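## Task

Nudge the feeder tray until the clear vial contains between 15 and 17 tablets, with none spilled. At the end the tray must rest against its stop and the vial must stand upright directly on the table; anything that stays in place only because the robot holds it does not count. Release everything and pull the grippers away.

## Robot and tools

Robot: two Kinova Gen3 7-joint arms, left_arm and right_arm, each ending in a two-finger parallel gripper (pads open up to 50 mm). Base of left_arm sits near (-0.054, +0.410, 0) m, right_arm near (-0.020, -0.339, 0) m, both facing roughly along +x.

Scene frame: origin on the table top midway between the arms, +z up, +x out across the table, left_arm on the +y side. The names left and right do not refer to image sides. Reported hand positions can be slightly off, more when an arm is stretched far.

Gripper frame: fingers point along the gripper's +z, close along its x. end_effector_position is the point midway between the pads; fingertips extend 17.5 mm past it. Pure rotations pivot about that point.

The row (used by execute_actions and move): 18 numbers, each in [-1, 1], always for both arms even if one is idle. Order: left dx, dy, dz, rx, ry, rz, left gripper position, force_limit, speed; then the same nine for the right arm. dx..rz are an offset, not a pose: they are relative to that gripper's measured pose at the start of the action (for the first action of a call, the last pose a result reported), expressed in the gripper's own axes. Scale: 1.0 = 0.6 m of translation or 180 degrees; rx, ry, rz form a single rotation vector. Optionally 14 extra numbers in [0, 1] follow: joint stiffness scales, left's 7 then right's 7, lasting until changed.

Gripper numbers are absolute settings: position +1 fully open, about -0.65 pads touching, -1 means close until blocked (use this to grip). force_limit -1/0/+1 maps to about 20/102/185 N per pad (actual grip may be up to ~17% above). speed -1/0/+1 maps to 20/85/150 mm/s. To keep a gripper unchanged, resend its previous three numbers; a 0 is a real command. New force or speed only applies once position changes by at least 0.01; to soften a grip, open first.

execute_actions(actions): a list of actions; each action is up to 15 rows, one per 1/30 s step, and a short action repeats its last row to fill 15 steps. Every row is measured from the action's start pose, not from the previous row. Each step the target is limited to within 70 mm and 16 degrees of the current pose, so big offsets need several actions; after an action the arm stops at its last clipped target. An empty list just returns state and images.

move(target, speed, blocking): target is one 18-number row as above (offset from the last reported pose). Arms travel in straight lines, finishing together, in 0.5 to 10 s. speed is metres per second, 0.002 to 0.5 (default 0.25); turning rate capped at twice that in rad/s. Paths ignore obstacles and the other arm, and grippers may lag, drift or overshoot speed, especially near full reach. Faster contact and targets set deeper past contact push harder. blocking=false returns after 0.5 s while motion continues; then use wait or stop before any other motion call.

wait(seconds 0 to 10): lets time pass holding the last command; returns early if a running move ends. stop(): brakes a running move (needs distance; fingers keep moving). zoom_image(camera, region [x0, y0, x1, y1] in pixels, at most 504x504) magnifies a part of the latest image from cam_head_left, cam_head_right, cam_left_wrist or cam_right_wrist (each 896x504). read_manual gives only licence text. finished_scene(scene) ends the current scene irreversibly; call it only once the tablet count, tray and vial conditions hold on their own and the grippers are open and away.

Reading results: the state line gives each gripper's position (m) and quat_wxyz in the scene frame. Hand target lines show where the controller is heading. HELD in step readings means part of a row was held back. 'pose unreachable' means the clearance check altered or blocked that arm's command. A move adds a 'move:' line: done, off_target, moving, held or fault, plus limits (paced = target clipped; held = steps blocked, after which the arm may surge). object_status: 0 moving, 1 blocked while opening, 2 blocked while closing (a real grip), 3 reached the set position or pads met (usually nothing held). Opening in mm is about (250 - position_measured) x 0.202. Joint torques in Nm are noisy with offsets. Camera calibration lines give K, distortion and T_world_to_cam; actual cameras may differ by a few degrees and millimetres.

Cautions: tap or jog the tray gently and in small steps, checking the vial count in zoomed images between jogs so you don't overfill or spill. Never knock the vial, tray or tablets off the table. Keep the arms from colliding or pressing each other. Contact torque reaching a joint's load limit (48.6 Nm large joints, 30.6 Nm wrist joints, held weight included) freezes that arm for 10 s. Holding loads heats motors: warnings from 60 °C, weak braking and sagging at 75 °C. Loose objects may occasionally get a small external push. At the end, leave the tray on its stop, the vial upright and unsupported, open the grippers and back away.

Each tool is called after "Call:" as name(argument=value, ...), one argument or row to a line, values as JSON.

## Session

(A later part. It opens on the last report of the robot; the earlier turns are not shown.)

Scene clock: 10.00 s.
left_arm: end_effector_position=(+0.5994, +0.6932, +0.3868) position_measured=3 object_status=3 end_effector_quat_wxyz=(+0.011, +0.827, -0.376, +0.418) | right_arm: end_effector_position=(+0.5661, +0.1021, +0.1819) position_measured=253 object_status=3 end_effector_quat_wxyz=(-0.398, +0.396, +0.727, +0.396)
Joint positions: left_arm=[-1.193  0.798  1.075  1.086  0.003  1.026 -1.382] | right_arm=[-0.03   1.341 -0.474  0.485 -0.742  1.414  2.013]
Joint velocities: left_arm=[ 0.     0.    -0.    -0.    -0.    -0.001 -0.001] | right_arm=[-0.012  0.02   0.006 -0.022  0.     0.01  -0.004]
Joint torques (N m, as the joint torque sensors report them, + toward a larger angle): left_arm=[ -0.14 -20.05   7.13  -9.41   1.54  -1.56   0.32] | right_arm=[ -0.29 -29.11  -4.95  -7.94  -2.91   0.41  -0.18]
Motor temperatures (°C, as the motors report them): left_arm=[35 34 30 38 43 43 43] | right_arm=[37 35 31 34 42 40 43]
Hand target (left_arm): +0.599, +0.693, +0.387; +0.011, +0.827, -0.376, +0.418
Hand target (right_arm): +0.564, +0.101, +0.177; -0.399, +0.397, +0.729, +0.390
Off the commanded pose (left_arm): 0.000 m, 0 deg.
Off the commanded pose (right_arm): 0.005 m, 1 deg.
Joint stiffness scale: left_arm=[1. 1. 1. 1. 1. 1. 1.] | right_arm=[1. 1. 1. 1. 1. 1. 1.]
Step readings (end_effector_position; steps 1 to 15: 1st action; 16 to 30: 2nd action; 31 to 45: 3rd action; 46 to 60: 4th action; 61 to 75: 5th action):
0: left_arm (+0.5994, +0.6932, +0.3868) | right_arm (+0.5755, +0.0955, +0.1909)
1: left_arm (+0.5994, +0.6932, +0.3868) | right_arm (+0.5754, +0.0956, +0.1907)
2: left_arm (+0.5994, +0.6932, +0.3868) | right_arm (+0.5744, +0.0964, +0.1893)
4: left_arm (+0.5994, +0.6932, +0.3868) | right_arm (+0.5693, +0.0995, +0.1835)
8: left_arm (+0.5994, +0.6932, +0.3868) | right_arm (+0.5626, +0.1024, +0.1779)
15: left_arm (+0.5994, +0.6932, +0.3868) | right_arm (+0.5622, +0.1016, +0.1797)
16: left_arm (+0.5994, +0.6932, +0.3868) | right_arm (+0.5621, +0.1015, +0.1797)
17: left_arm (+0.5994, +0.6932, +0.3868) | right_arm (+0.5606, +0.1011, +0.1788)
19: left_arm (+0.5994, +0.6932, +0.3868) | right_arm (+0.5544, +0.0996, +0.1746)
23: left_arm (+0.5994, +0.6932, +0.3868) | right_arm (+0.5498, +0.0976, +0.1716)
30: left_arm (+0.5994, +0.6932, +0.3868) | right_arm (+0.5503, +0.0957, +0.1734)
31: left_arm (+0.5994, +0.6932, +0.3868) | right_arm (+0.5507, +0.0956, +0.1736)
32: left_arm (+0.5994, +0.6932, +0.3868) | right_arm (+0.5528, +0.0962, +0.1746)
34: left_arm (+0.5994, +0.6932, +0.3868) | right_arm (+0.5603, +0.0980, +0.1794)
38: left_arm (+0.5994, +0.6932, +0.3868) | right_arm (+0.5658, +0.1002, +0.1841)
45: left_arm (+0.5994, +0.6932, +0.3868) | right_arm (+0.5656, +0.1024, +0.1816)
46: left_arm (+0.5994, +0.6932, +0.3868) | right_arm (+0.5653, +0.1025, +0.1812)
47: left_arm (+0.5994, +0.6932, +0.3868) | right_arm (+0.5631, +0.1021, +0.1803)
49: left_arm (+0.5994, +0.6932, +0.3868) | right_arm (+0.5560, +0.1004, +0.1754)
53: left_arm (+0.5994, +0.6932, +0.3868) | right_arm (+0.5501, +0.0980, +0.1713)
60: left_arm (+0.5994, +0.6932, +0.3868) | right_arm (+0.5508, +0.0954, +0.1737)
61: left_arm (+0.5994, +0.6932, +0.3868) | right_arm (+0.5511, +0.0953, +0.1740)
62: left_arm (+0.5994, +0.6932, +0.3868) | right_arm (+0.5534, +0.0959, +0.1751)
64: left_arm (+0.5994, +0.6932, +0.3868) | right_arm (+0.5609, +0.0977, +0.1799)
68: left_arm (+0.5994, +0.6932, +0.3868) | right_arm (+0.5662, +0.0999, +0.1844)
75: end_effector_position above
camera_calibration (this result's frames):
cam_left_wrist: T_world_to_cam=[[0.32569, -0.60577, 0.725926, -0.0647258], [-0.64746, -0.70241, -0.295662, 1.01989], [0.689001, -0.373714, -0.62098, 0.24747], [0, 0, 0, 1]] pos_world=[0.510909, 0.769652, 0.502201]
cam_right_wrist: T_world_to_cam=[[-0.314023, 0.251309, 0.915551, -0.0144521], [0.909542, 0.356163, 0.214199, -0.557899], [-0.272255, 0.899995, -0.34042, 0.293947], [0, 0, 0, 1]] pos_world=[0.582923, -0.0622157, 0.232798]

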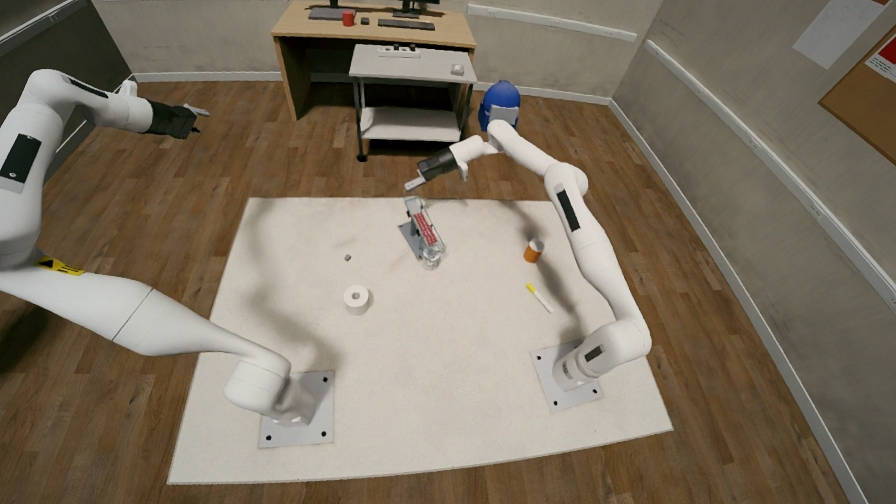

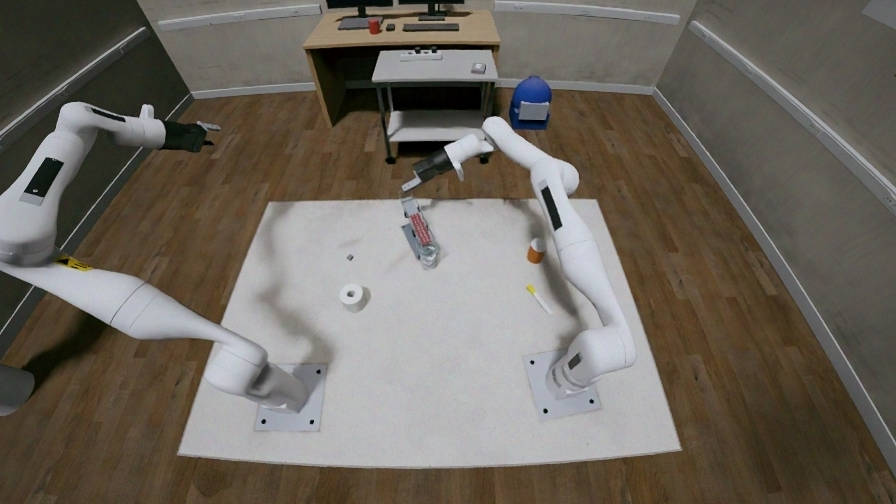

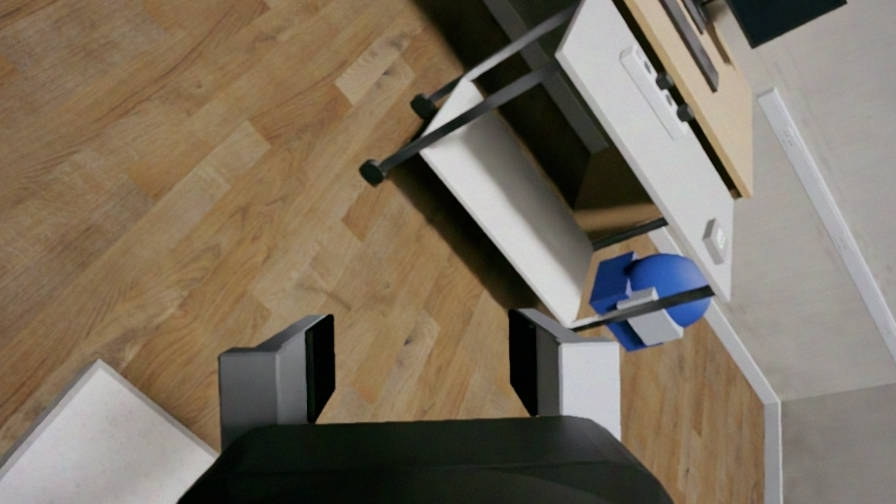

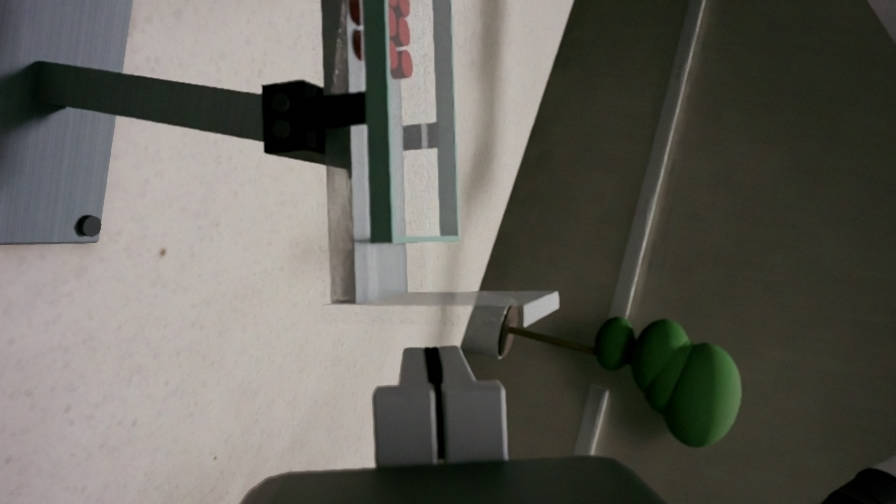

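Call:
execute_actions(
  actions=[
    [[0,0,0,0,0,0,1,0,0,0,-0.031,0,0,0,0,-0.7,0,0]],
    [[0,0,0,0,0,0,1,0,0,0,0.025,0,0,0,0,-0.7,0,0]],
    [[0,0,0,0,0,0,1,0,0,0,-0.031,0,0,0,0,-0.7,0,0]],
    [[0,0,0,0,0,0,1,0,0,0,0.025,0,0,0,0,-0.7,0,0]],
  ],
)

Call:
zoom_image(
  camera="cam_head_left",
  region=[385,180,465,280],
)

Scene clock: 12.17 s.
left_arm: end_effector_position=(+0.5994, +0.6932, +0.3868) position_measured=3 object_status=3 end_effector_quat_wxyz=(+0.011, +0.827, -0.376, +0.418) | right_arm: end_effector_position=(+0.5669, +0.1014, +0.1825) position_measured=253 object_status=3 end_effector_quat_wxyz=(-0.391, +0.399, +0.725, +0.403)
Joint positions: left_arm=[-1.193  0.798  1.075  1.086  0.003  1.026 -1.382] | right_arm=[-0.015  1.316 -0.482  0.548 -0.745  1.369  2.042]
Joint velocities: left_arm=[-0.     0.001 -0.001 -0.001  0.    -0.     0.   ] | right_arm=[-0.011  0.017  0.008 -0.016  0.     0.007 -0.002]
Joint torques (N m, as the joint torque sensors report them, + toward a larger angle): left_arm=[ -0.32 -20.3    7.23  -9.77   1.71  -1.32   0.34] | right_arm=[  0.43 -28.98  -4.13  -7.41  -3.     0.53  -0.08]
Motor temperatures (°C, as the motors report them): left_arm=[35 34 30 38 43 43 43] | right_arm=[37 35 31 34 42 40 43]
Hand target (left_arm): +0.599, +0.693, +0.387; +0.011, +0.827, -0.376, +0.418
Hand target (right_arm): +0.565, +0.100, +0.178; -0.392, +0.400, +0.727, +0.397
Off the commanded pose (left_arm): 0.000 m, 0 deg.
Off the commanded pose (right_arm): 0.005 m, 1 deg.
Joint stiffness scale: left_arm=[1. 1. 1. 1. 1. 1. 1.] | right_arm=[1. 1. 1. 1. 1. 1. 1.]
Step readings (end_effector_position; steps 1 to 15: 1st action; 16 to 30: 2nd action; 31 to 45: 3rd action; 46 to 60: 4th action):
0: left_arm (+0.5994, +0.6932, +0.3868) | right_arm (+0.5658, +0.1026, +0.1811)
1: left_arm (+0.5994, +0.6932, +0.3868) | right_arm (+0.5655, +0.1026, +0.1809)
2: left_arm (+0.5994, +0.6932, +0.3868) | right_arm (+0.5633, +0.1020, +0.1800)
4: left_arm (+0.5994, +0.6932, +0.3868) | right_arm (+0.5562, +0.1002, +0.1752)
8: left_arm (+0.5994, +0.6932, +0.3868) | right_arm (+0.5505, +0.0977, +0.1716)
15: left_arm (+0.5994, +0.6932, +0.3868) | right_arm (+0.5512, +0.0951, +0.1740)
16: left_arm (+0.5994, +0.6932, +0.3868) | right_arm (+0.5516, +0.0950, +0.1743)
17: left_arm (+0.5994, +0.6932, +0.3868) | right_arm (+0.5538, +0.0956, +0.1754)
19: left_arm (+0.5994, +0.6932, +0.3868) | right_arm (+0.5613, +0.0974, +0.1802)
23: left_arm (+0.5994, +0.6932, +0.3868) | right_arm (+0.5667, +0.0997, +0.1847)
30: left_arm (+0.5994, +0.6932, +0.3868) | right_arm (+0.5665, +0.1018, +0.1822)
31: left_arm (+0.5994, +0.6932, +0.3868) | right_arm (+0.5661, +0.1019, +0.1819)
32: left_arm (+0.5994, +0.6932, +0.3868) | right_arm (+0.5640, +0.1013, +0.1808)
34: left_arm (+0.5994, +0.6932, +0.3868) | right_arm (+0.5567, +0.0997, +0.1757)
38: left_arm (+0.5994, +0.6932, +0.3868) | right_arm (+0.5510, +0.0973, +0.1721)
45: left_arm (+0.5994, +0.6932, +0.3868) | right_arm (+0.5516, +0.0948, +0.1743)
46: left_arm (+0.5994, +0.6932, +0.3868) | right_arm (+0.5520, +0.0947, +0.1746)
47: left_arm (+0.5994, +0.6932, +0.3868) | right_arm (+0.5543, +0.0953, +0.1757)
49: left_arm (+0.5994, +0.6932, +0.3868) | right_arm (+0.5618, +0.0971, +0.1806)
53: left_arm (+0.5994, +0.6932, +0.3868) | right_arm (+0.5672, +0.0993, +0.1849)
60: end_effector_position above
camera_calibration (this result's frames):
cam_left_wrist: T_world_to_cam=[[0.32569, -0.60577, 0.725926, -0.064726], [-0.64746, -0.70241, -0.295661, 1.01989], [0.689001, -0.373714, -0.62098, 0.24747], [0, 0, 0, 1]] pos_world=[0.510909, 0.769652, 0.502201]
cam_right_wrist: T_world_to_cam=[[-0.32059, 0.252852, 0.912846, -0.0104936], [0.912739, 0.340112, 0.226344, -0.560959], [-0.253239, 0.905754, -0.339824, 0.283601], [0, 0, 0, 1]] pos_world=[0.580464, -0.0634306, 0.232923]

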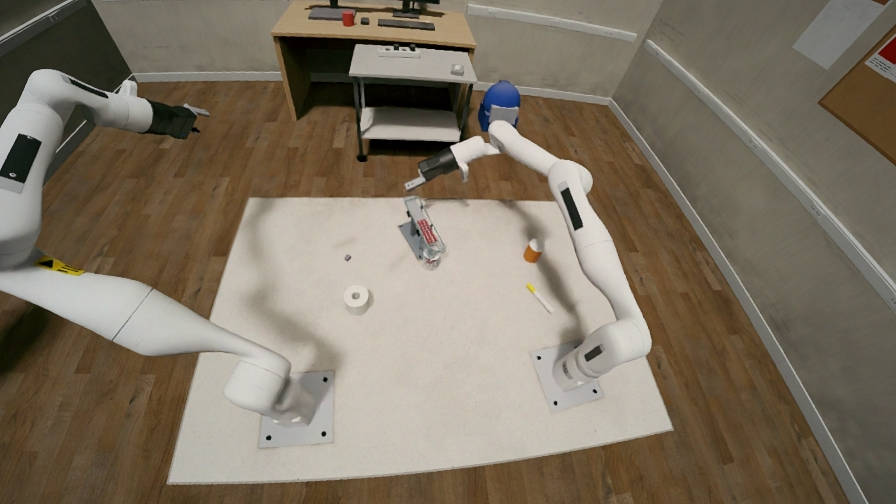

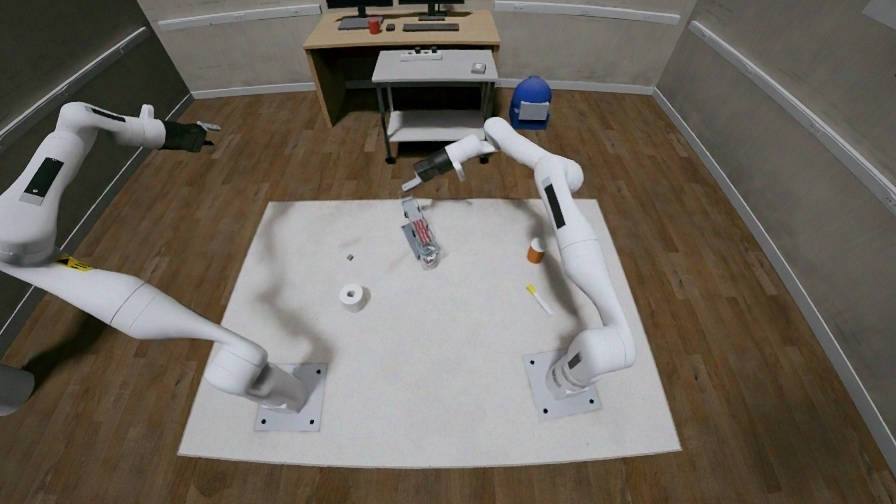

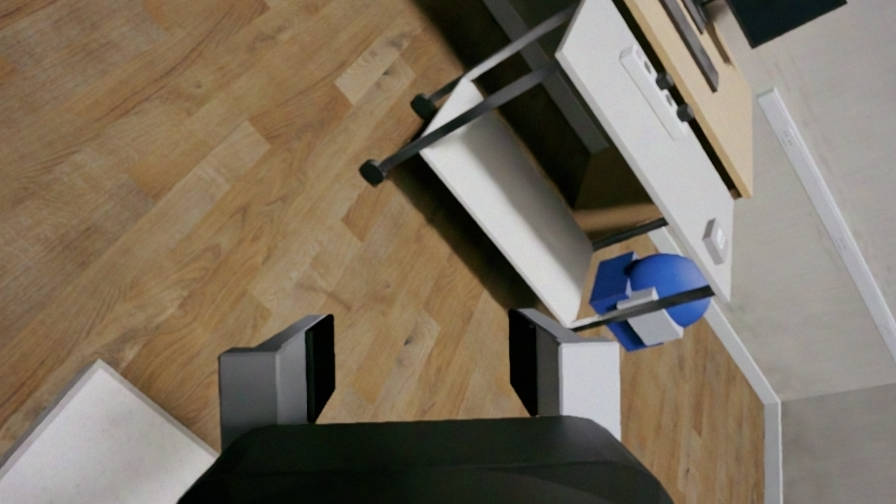

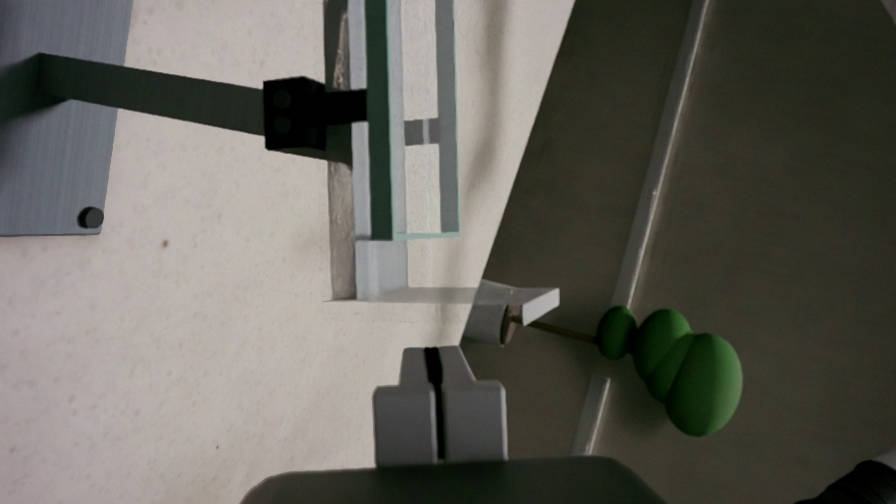

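Region (385, 180, 465, 280) of cam_head_left's 896x504 image, scaled by 5.040, with more detail than that image has; it fills the left 403 columns of this view, and the rest is white.

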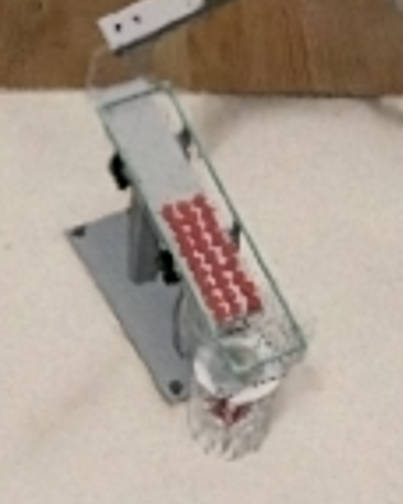

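Call:
execute_actions(
  actions=[
    [[0,0,0,0,0,0,1,0,0,0,-0.031,0,0,0,0,-0.7,0,0]],
    [[0,0,0,0,0,0,1,0,0,0,0.025,0,0,0,0,-0.7,0,0]],
  ],
)

Call:
move(
  target=[0,0,0,0,0,0,1,0,0,0,-0.033,0,0,0,0,-0.7,0,0],
  speed=0.04,
)

Call:
execute_actions(
  actions=[
    [[0,0,0,0,0,0,1,0,0,0,0.025,0,0,0,0,-0.7,0,0]],
  ],
)

Call:
zoom_image(
  camera="cam_head_left",
  region=[385,180,465,280],
)

Scene clock: 13.43 s.
left_arm: end_effector_position=(+0.5994, +0.6932, +0.3868) position_measured=3 object_status=3 end_effector_quat_wxyz=(+0.011, +0.827, -0.376, +0.418) | right_arm: end_effector_position=(+0.5674, +0.1009, +0.1828) position_measured=253 object_status=3 end_effector_quat_wxyz=(-0.387, +0.400, +0.724, +0.406)
Joint positions: left_arm=[-1.193  0.798  1.075  1.086  0.003  1.026 -1.382] | right_arm=[-0.007  1.305 -0.485  0.576 -0.748  1.348  2.056]
Joint velocities: left_arm=[ 0.     0.     0.001 -0.001 -0.    -0.     0.001] | right_arm=[-0.01   0.014  0.006 -0.014 -0.001  0.006 -0.002]
Joint torques (N m, as the joint torque sensors report them, + toward a larger angle): left_arm=[ -0.17 -20.18   7.13  -9.67   1.53  -1.61   0.44] | right_arm=[  0.27 -28.74  -4.89  -7.72  -3.02   0.66  -0.32]
Motor temperatures (°C, as the motors report them): left_arm=[35 34 30 38 43 43 43] | right_arm=[37 35 31 34 42 40 43]
Hand target (left_arm): +0.599, +0.693, +0.387; +0.011, +0.827, -0.376, +0.418
Hand target (right_arm): +0.565, +0.100, +0.179; -0.389, +0.401, +0.726, +0.400
Off the commanded pose (left_arm): 0.000 m, 0 deg.
Off the commanded pose (right_arm): 0.005 m, 1 deg.
Joint stiffness scale: left_arm=[1. 1. 1. 1. 1. 1. 1.] | right_arm=[1. 1. 1. 1. 1. 1. 1.]
Step readings (end_effector_position; steps 1 to 15: 1st action; 16 to 30: 2nd action):
0: left_arm (+0.5994, +0.6932, +0.3868) | right_arm (+0.5666, +0.1018, +0.1817)
1: left_arm (+0.5994, +0.6932, +0.3868) | right_arm (+0.5663, +0.1018, +0.1816)
2: left_arm (+0.5994, +0.6932, +0.3868) | right_arm (+0.5642, +0.1012, +0.1806)
4: left_arm (+0.5994, +0.6932, +0.3868) | right_arm (+0.5569, +0.0994, +0.1756)
8: left_arm (+0.5994, +0.6932, +0.3868) | right_arm (+0.5514, +0.0969, +0.1724)
15: left_arm (+0.5994, +0.6932, +0.3868) | right_arm (+0.5521, +0.0945, +0.1746)
16: left_arm (+0.5994, +0.6932, +0.3868) | right_arm (+0.5525, +0.0944, +0.1749)
17: left_arm (+0.5994, +0.6932, +0.3868) | right_arm (+0.5547, +0.0950, +0.1760)
19: left_arm (+0.5994, +0.6932, +0.3868) | right_arm (+0.5623, +0.0967, +0.1809)
23: left_arm (+0.5994, +0.6932, +0.3868) | right_arm (+0.5676, +0.0990, +0.1852)
30: end_effector_position above
camera_calibration (this result's frames):
cam_left_wrist: T_world_to_cam=[[0.32569, -0.60577, 0.725926, -0.064726], [-0.64746, -0.70241, -0.295661, 1.01989], [0.689001, -0.373714, -0.62098, 0.24747], [0, 0, 0, 1]] pos_world=[0.510909, 0.769652, 0.502201]
cam_right_wrist: T_world_to_cam=[[-0.323758, 0.253695, 0.911493, -0.0085631], [0.914202, 0.332074, 0.232295, -0.5624], [-0.243751, 0.908496, -0.33944, 0.278491], [0, 0, 0, 1]] pos_world=[0.579257, -0.0640774, 0.232979]

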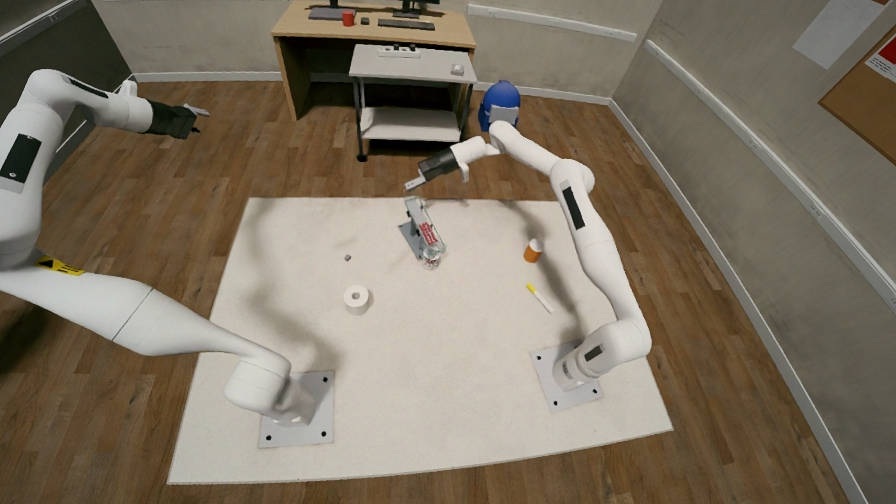

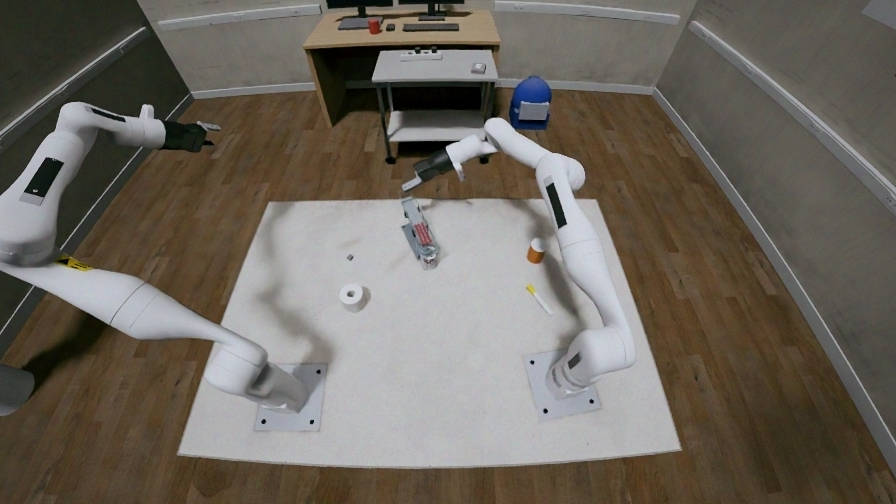

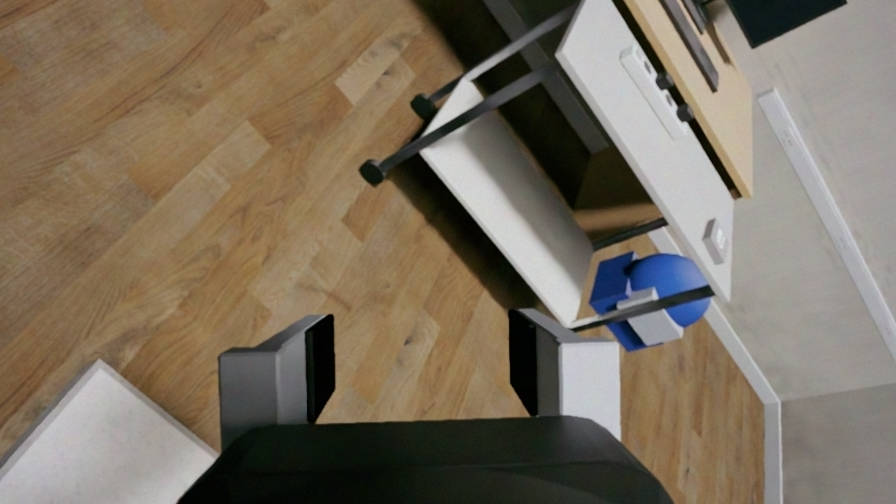

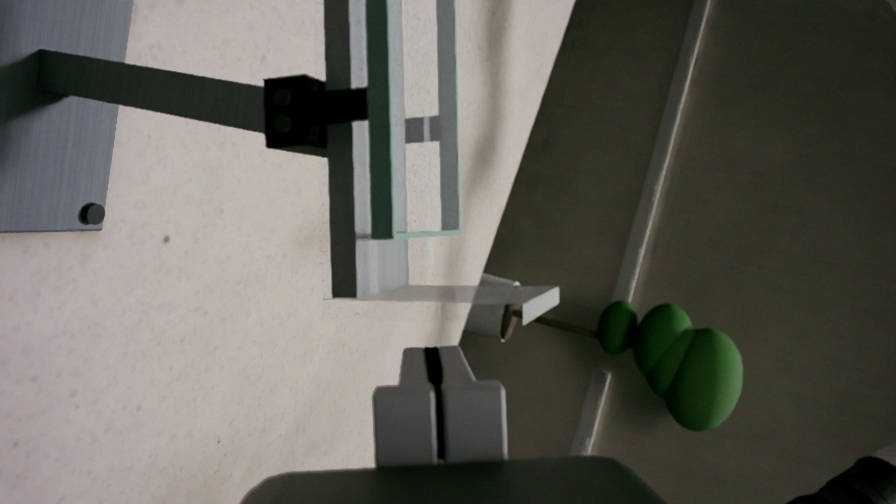

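Scene clock: 14.23 s.
left_arm: end_effector_position=(+0.5994, +0.6932, +0.3868) position_measured=3 object_status=3 end_effector_quat_wxyz=(+0.011, +0.827, -0.376, +0.418) | right_arm: end_effector_position=(+0.5517, +0.0937, +0.1751) position_measured=253 object_status=3 end_effector_quat_wxyz=(-0.385, +0.403, +0.725, +0.404)
Joint positions: left_arm=[-1.193  0.798  1.075  1.086  0.003  1.026 -1.382] | right_arm=[ 0.029  1.257 -0.5    0.727 -0.75   1.279  2.12 ]
Joint velocities: left_arm=[ 0.     0.001 -0.001 -0.    -0.    -0.001  0.   ] | right_arm=[ 0.011 -0.008 -0.006  0.013  0.    -0.006  0.001]
Joint torques (N m, as the joint torque sensors report them, + toward a larger angle): left_arm=[ -0.53 -19.99   7.    -9.62   1.63  -1.48   0.49] | right_arm=[  0.01 -27.26  -4.91  -5.75  -2.02   2.47  -0.01]
Motor temperatures (°C, as the motors report them): left_arm=[35 34 30 38 43 43 43] | right_arm=[37 35 31 34 42 40 43]
Hand target (left_arm): +0.599, +0.693, +0.387; +0.011, +0.827, -0.376, +0.418
Hand target (right_arm): +0.550, +0.094, +0.177; -0.387, +0.400, +0.724, +0.406
Off the commanded pose (left_arm): 0.000 m, 0 deg.
Off the commanded pose (right_arm): 0.003 m, 0 deg.
Joint stiffness scale: left_arm=[1. 1. 1. 1. 1. 1. 1.] | right_arm=[1. 1. 1. 1. 1. 1. 1.]
move: done
camera_calibration (this result's frames):
cam_left_wrist: T_world_to_cam=[[0.32569, -0.60577, 0.725926, -0.0647258], [-0.64746, -0.70241, -0.295661, 1.01989], [0.689001, -0.373714, -0.62098, 0.24747], [0, 0, 0, 1]] pos_world=[0.510909, 0.769652, 0.502201]
cam_right_wrist: T_world_to_cam=[[-0.323671, 0.261334, 0.909363, -0.00518859], [0.914945, 0.331319, 0.230442, -0.543889], [-0.241067, 0.906604, -0.346345, 0.278528], [0, 0, 0, 1]] pos_world=[0.563093, -0.0709576, 0.22652]

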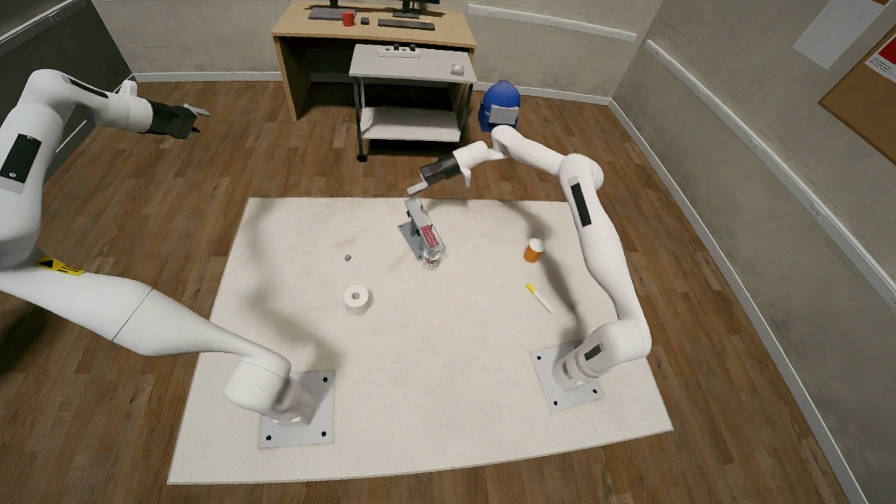

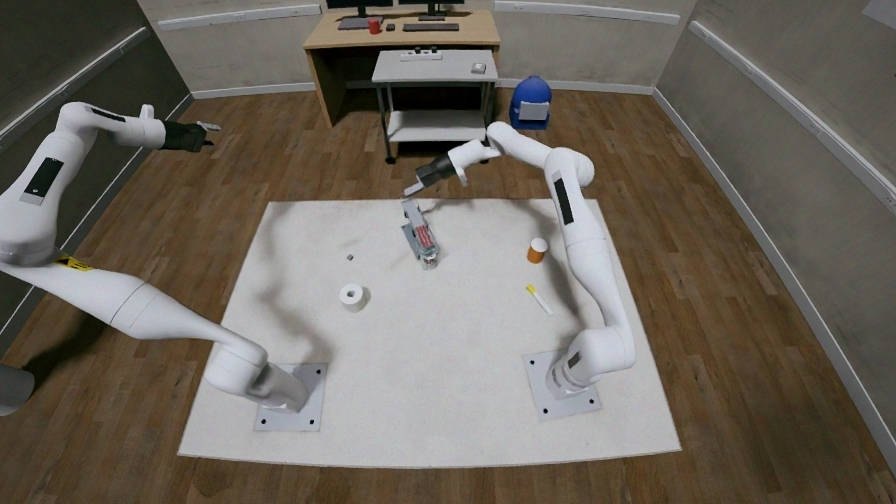

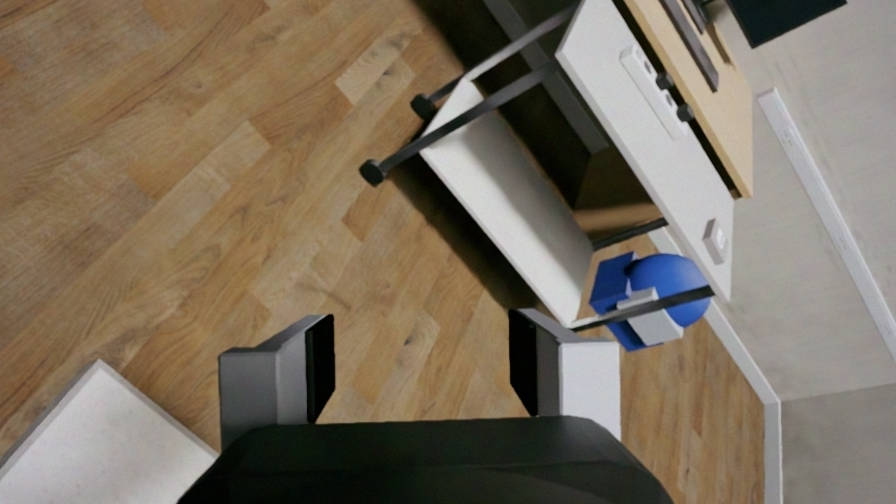

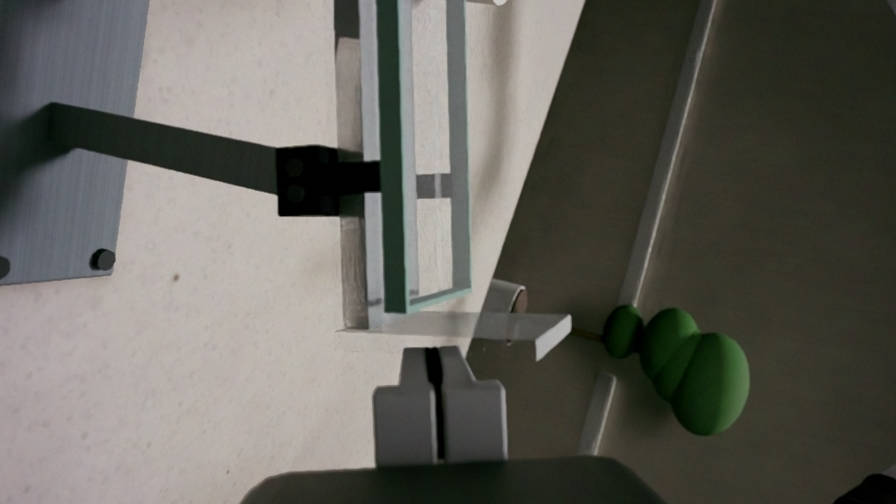

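Scene clock: 14.73 s.
left_arm: end_effector_position=(+0.5994, +0.6932, +0.3868) position_measured=3 object_status=3 end_effector_quat_wxyz=(+0.011, +0.827, -0.376, +0.418) | right_arm: end_effector_position=(+0.5670, +0.1001, +0.1834) position_measured=253 object_status=3 end_effector_quat_wxyz=(-0.384, +0.402, +0.723, +0.410)
Joint positions: left_arm=[-1.193  0.798  1.075  1.086  0.003  1.026 -1.382] | right_arm=[ 0.003  1.291 -0.491  0.614 -0.75   1.323  2.074]
Joint velocities: left_arm=[ 0.    -0.     0.001 -0.     0.001 -0.001 -0.001] | right_arm=[-0.01   0.013  0.008 -0.012 -0.001  0.007 -0.001]
Joint torques (N m, as the joint torque sensors report them, + toward a larger angle): left_arm=[ -0.38 -19.81   7.35  -9.35   1.56  -1.37   0.4 ] | right_arm=[  0.2  -27.91  -5.22  -7.72  -2.82   0.53  -0.15]
Motor temperatures (°C, as the motors report them): left_arm=[35 34 30 38 43 43 43] | right_arm=[37 35 31 34 42 40 43]
Hand target (left_arm): +0.599, +0.693, +0.387; +0.011, +0.827, -0.376, +0.418
Hand target (right_arm): +0.565, +0.099, +0.179; -0.385, +0.403, +0.725, +0.404
Off the commanded pose (left_arm): 0.000 m, 0 deg.
Off the commanded pose (right_arm): 0.005 m, 1 deg.
Joint stiffness scale: left_arm=[1. 1. 1. 1. 1. 1. 1.] | right_arm=[1. 1. 1. 1. 1. 1. 1.]
Step readings (end_effector_position):
0: left_arm (+0.5994, +0.6932, +0.3868) | right_arm (+0.5517, +0.0937, +0.1751)
1: left_arm (+0.5994, +0.6932, +0.3868) | right_arm (+0.5521, +0.0937, +0.1754)
2: left_arm (+0.5994, +0.6932, +0.3868) | right_arm (+0.5543, +0.0943, +0.1765)
4: left_arm (+0.5994, +0.6932, +0.3868) | right_arm (+0.5621, +0.0960, +0.1815)
8: left_arm (+0.5994, +0.6932, +0.3868) | right_arm (+0.5673, +0.0982, +0.1857)
15: end_effector_position above
camera_calibration (this result's frames):
cam_left_wrist: T_world_to_cam=[[0.32569, -0.60577, 0.725926, -0.0647259], [-0.64746, -0.70241, -0.295661, 1.01989], [0.689001, -0.373714, -0.62098, 0.24747], [0, 0, 0, 1]] pos_world=[0.510909, 0.769652, 0.502201]
cam_right_wrist: T_world_to_cam=[[-0.327111, 0.254155, 0.910167, -0.00690676], [0.91565, 0.323369, 0.238784, -0.563047], [-0.233632, 0.911503, -0.338495, 0.273135], [0, 0, 0, 1]] pos_world=[0.577108, -0.0651361, 0.233188]

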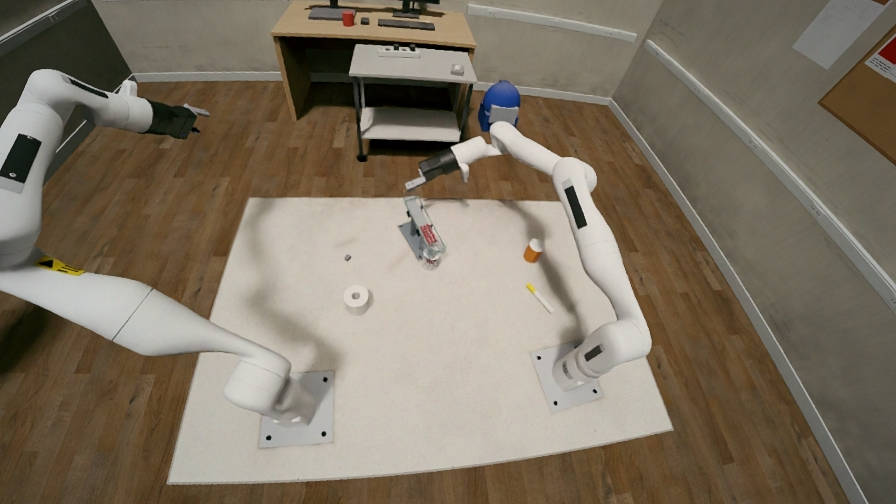

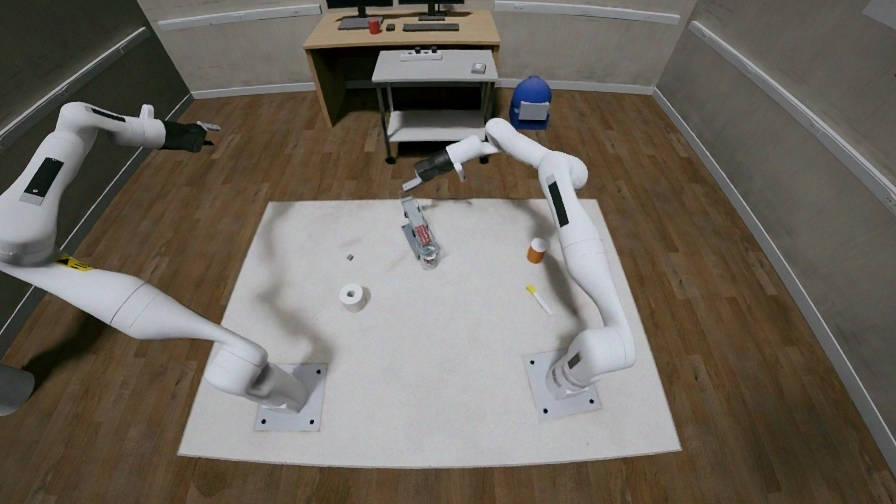

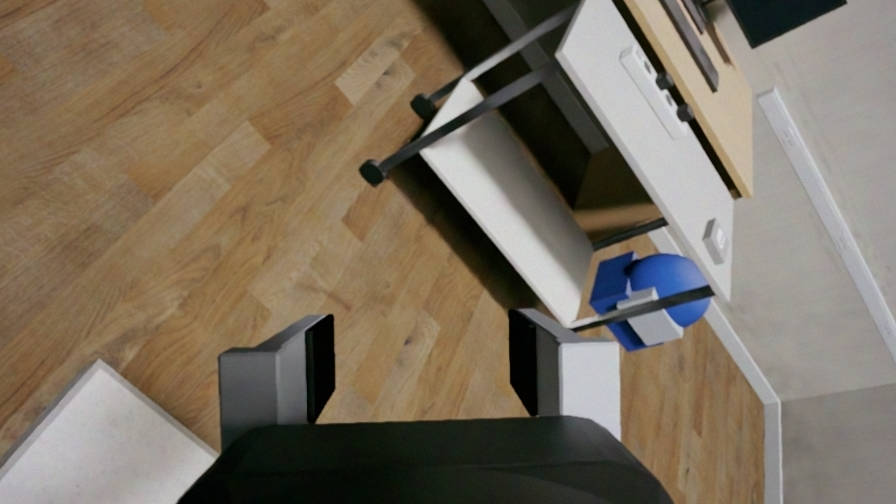

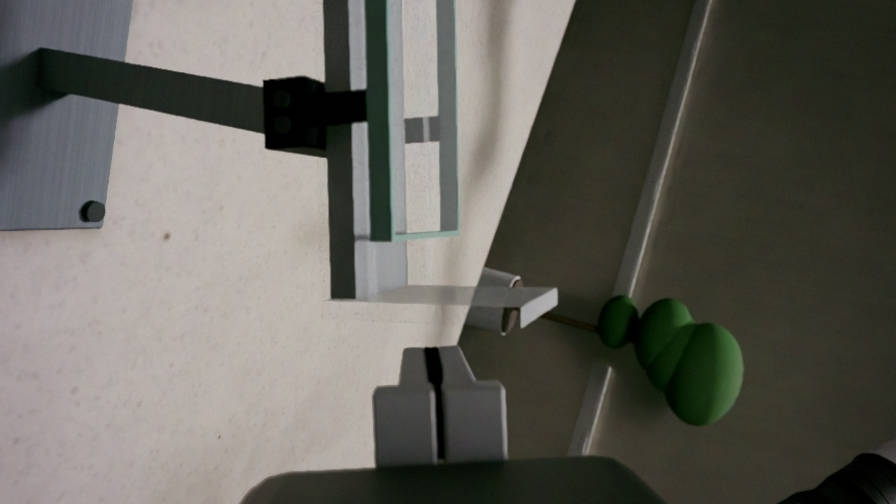

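Region (385, 180, 465, 280) of cam_head_left's 896x504 image, scaled by 5.040, with more detail than that image has; it fills the left 403 columns of this view, and the rest is white.

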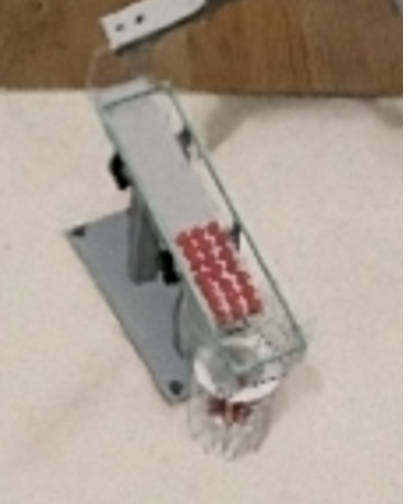

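Call:
move(
  target=[0,0,0,0,0,0,1,0,0,0.08,0,-0.25,0,0,0,-0.7,0,0],
)

Call:
finished_scene(
  scene=2,
)

Scene clock: 16.00 s.
left_arm: end_effector_position=(+0.5994, +0.6932, +0.3868) position_measured=3 object_status=3 end_effector_quat_wxyz=(+0.011, +0.827, -0.376, +0.418) | right_arm: end_effector_position=(+0.5830, -0.0185, +0.2823) position_measured=253 object_status=3 end_effector_quat_wxyz=(-0.384, +0.399, +0.722, +0.414)
Joint positions: left_arm=[-1.193  0.798  1.075  1.086  0.003  1.026 -1.382] | right_arm=[ 0.156  1.192 -0.484  0.512 -0.75   1.578  1.978]
Joint velocities: left_arm=[ 0.    -0.001  0.001  0.001 -0.     0.001  0.   ] | right_arm=[ 0.001 -0.     0.002 -0.002 -0.     0.002 -0.   ]
Joint torques (N m, as the joint torque sensors report them, + toward a larger angle): left_arm=[ -0.48 -20.18   7.44  -9.58   1.56  -1.48   0.43] | right_arm=[  0.1  -27.55  -4.54  -8.    -3.04   0.34  -0.18]
Motor temperatures (°C, as the motors report them): left_arm=[35 34 30 38 43 43 43] | right_arm=[37 35 31 34 42 40 43]
Hand target (left_arm): +0.599, +0.693, +0.387; +0.011, +0.827, -0.376, +0.418
Hand target (right_arm): +0.583, -0.022, +0.281; -0.384, +0.402, +0.723, +0.410
Off the commanded pose (left_arm): 0.000 m, 0 deg.
Off the commanded pose (right_arm): 0.004 m, 1 deg.
Joint stiffness scale: left_arm=[1. 1. 1. 1. 1. 1. 1.] | right_arm=[1. 1. 1. 1. 1. 1. 1.]
move: off_target (right_arm)
camera_calibration (this result's frames):
cam_left_wrist: T_world_to_cam=[[0.32569, -0.60577, 0.725926, -0.064726], [-0.64746, -0.70241, -0.295661, 1.01989], [0.689001, -0.373714, -0.62098, 0.24747], [0, 0, 0, 1]] pos_world=[0.510909, 0.769652, 0.502201]
cam_right_wrist: T_world_to_cam=[[-0.33058, 0.245959, 0.911165, -0.0599614], [0.91465, 0.321497, 0.24506, -0.564139], [-0.232662, 0.914409, -0.331247, 0.415882], [0, 0, 0, 1]] pos_world=[0.592928, -0.184169, 0.330642]

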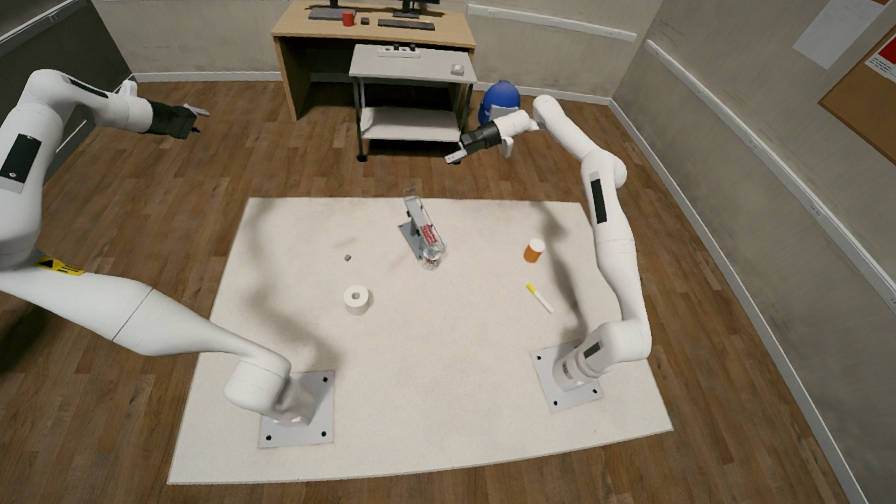

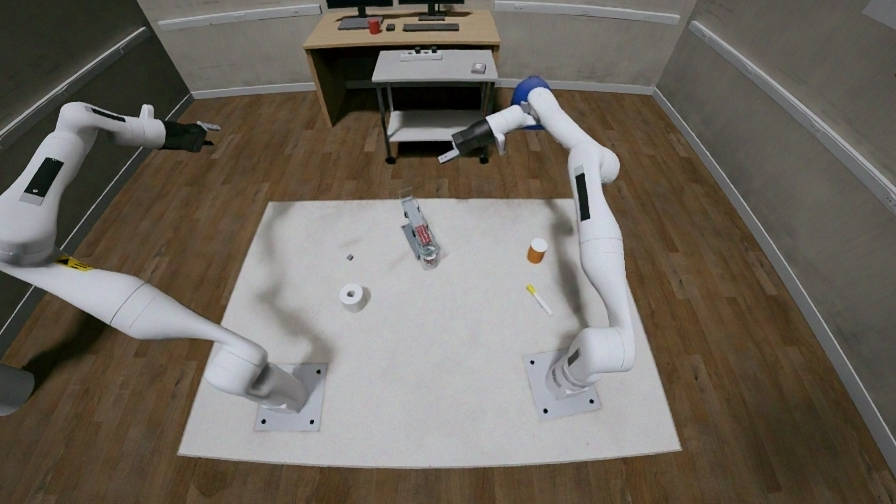

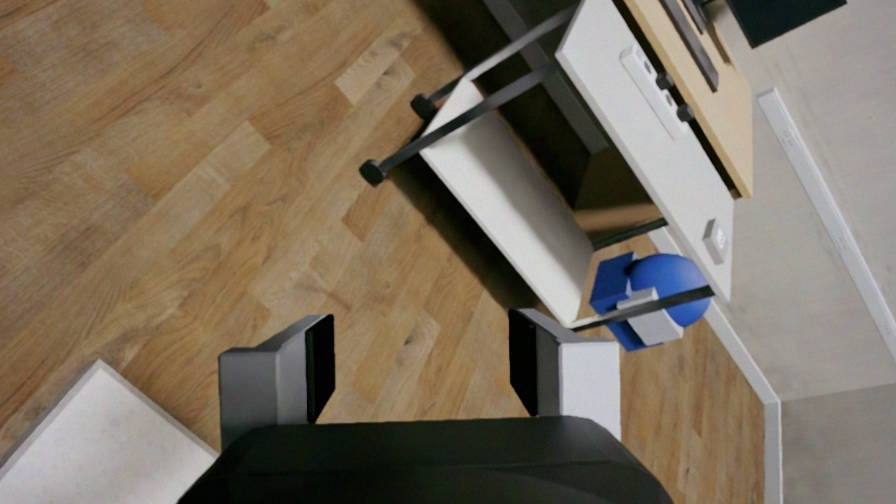

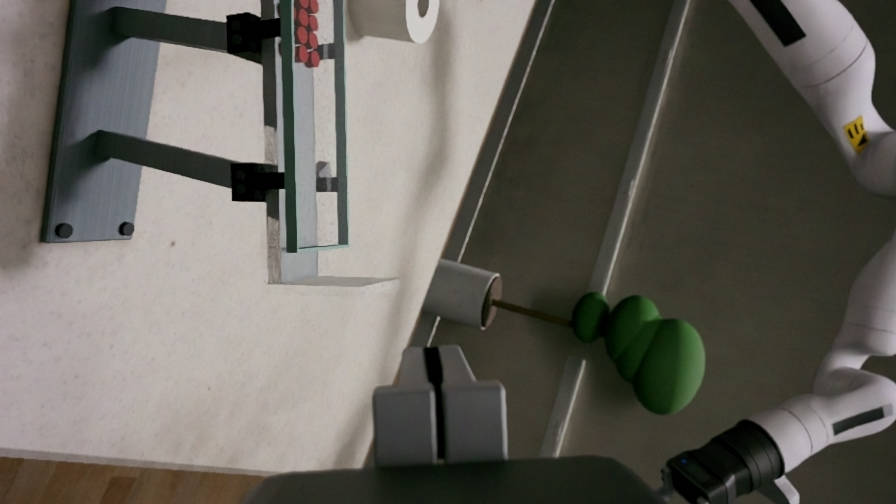

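The scene is finished: the task was done.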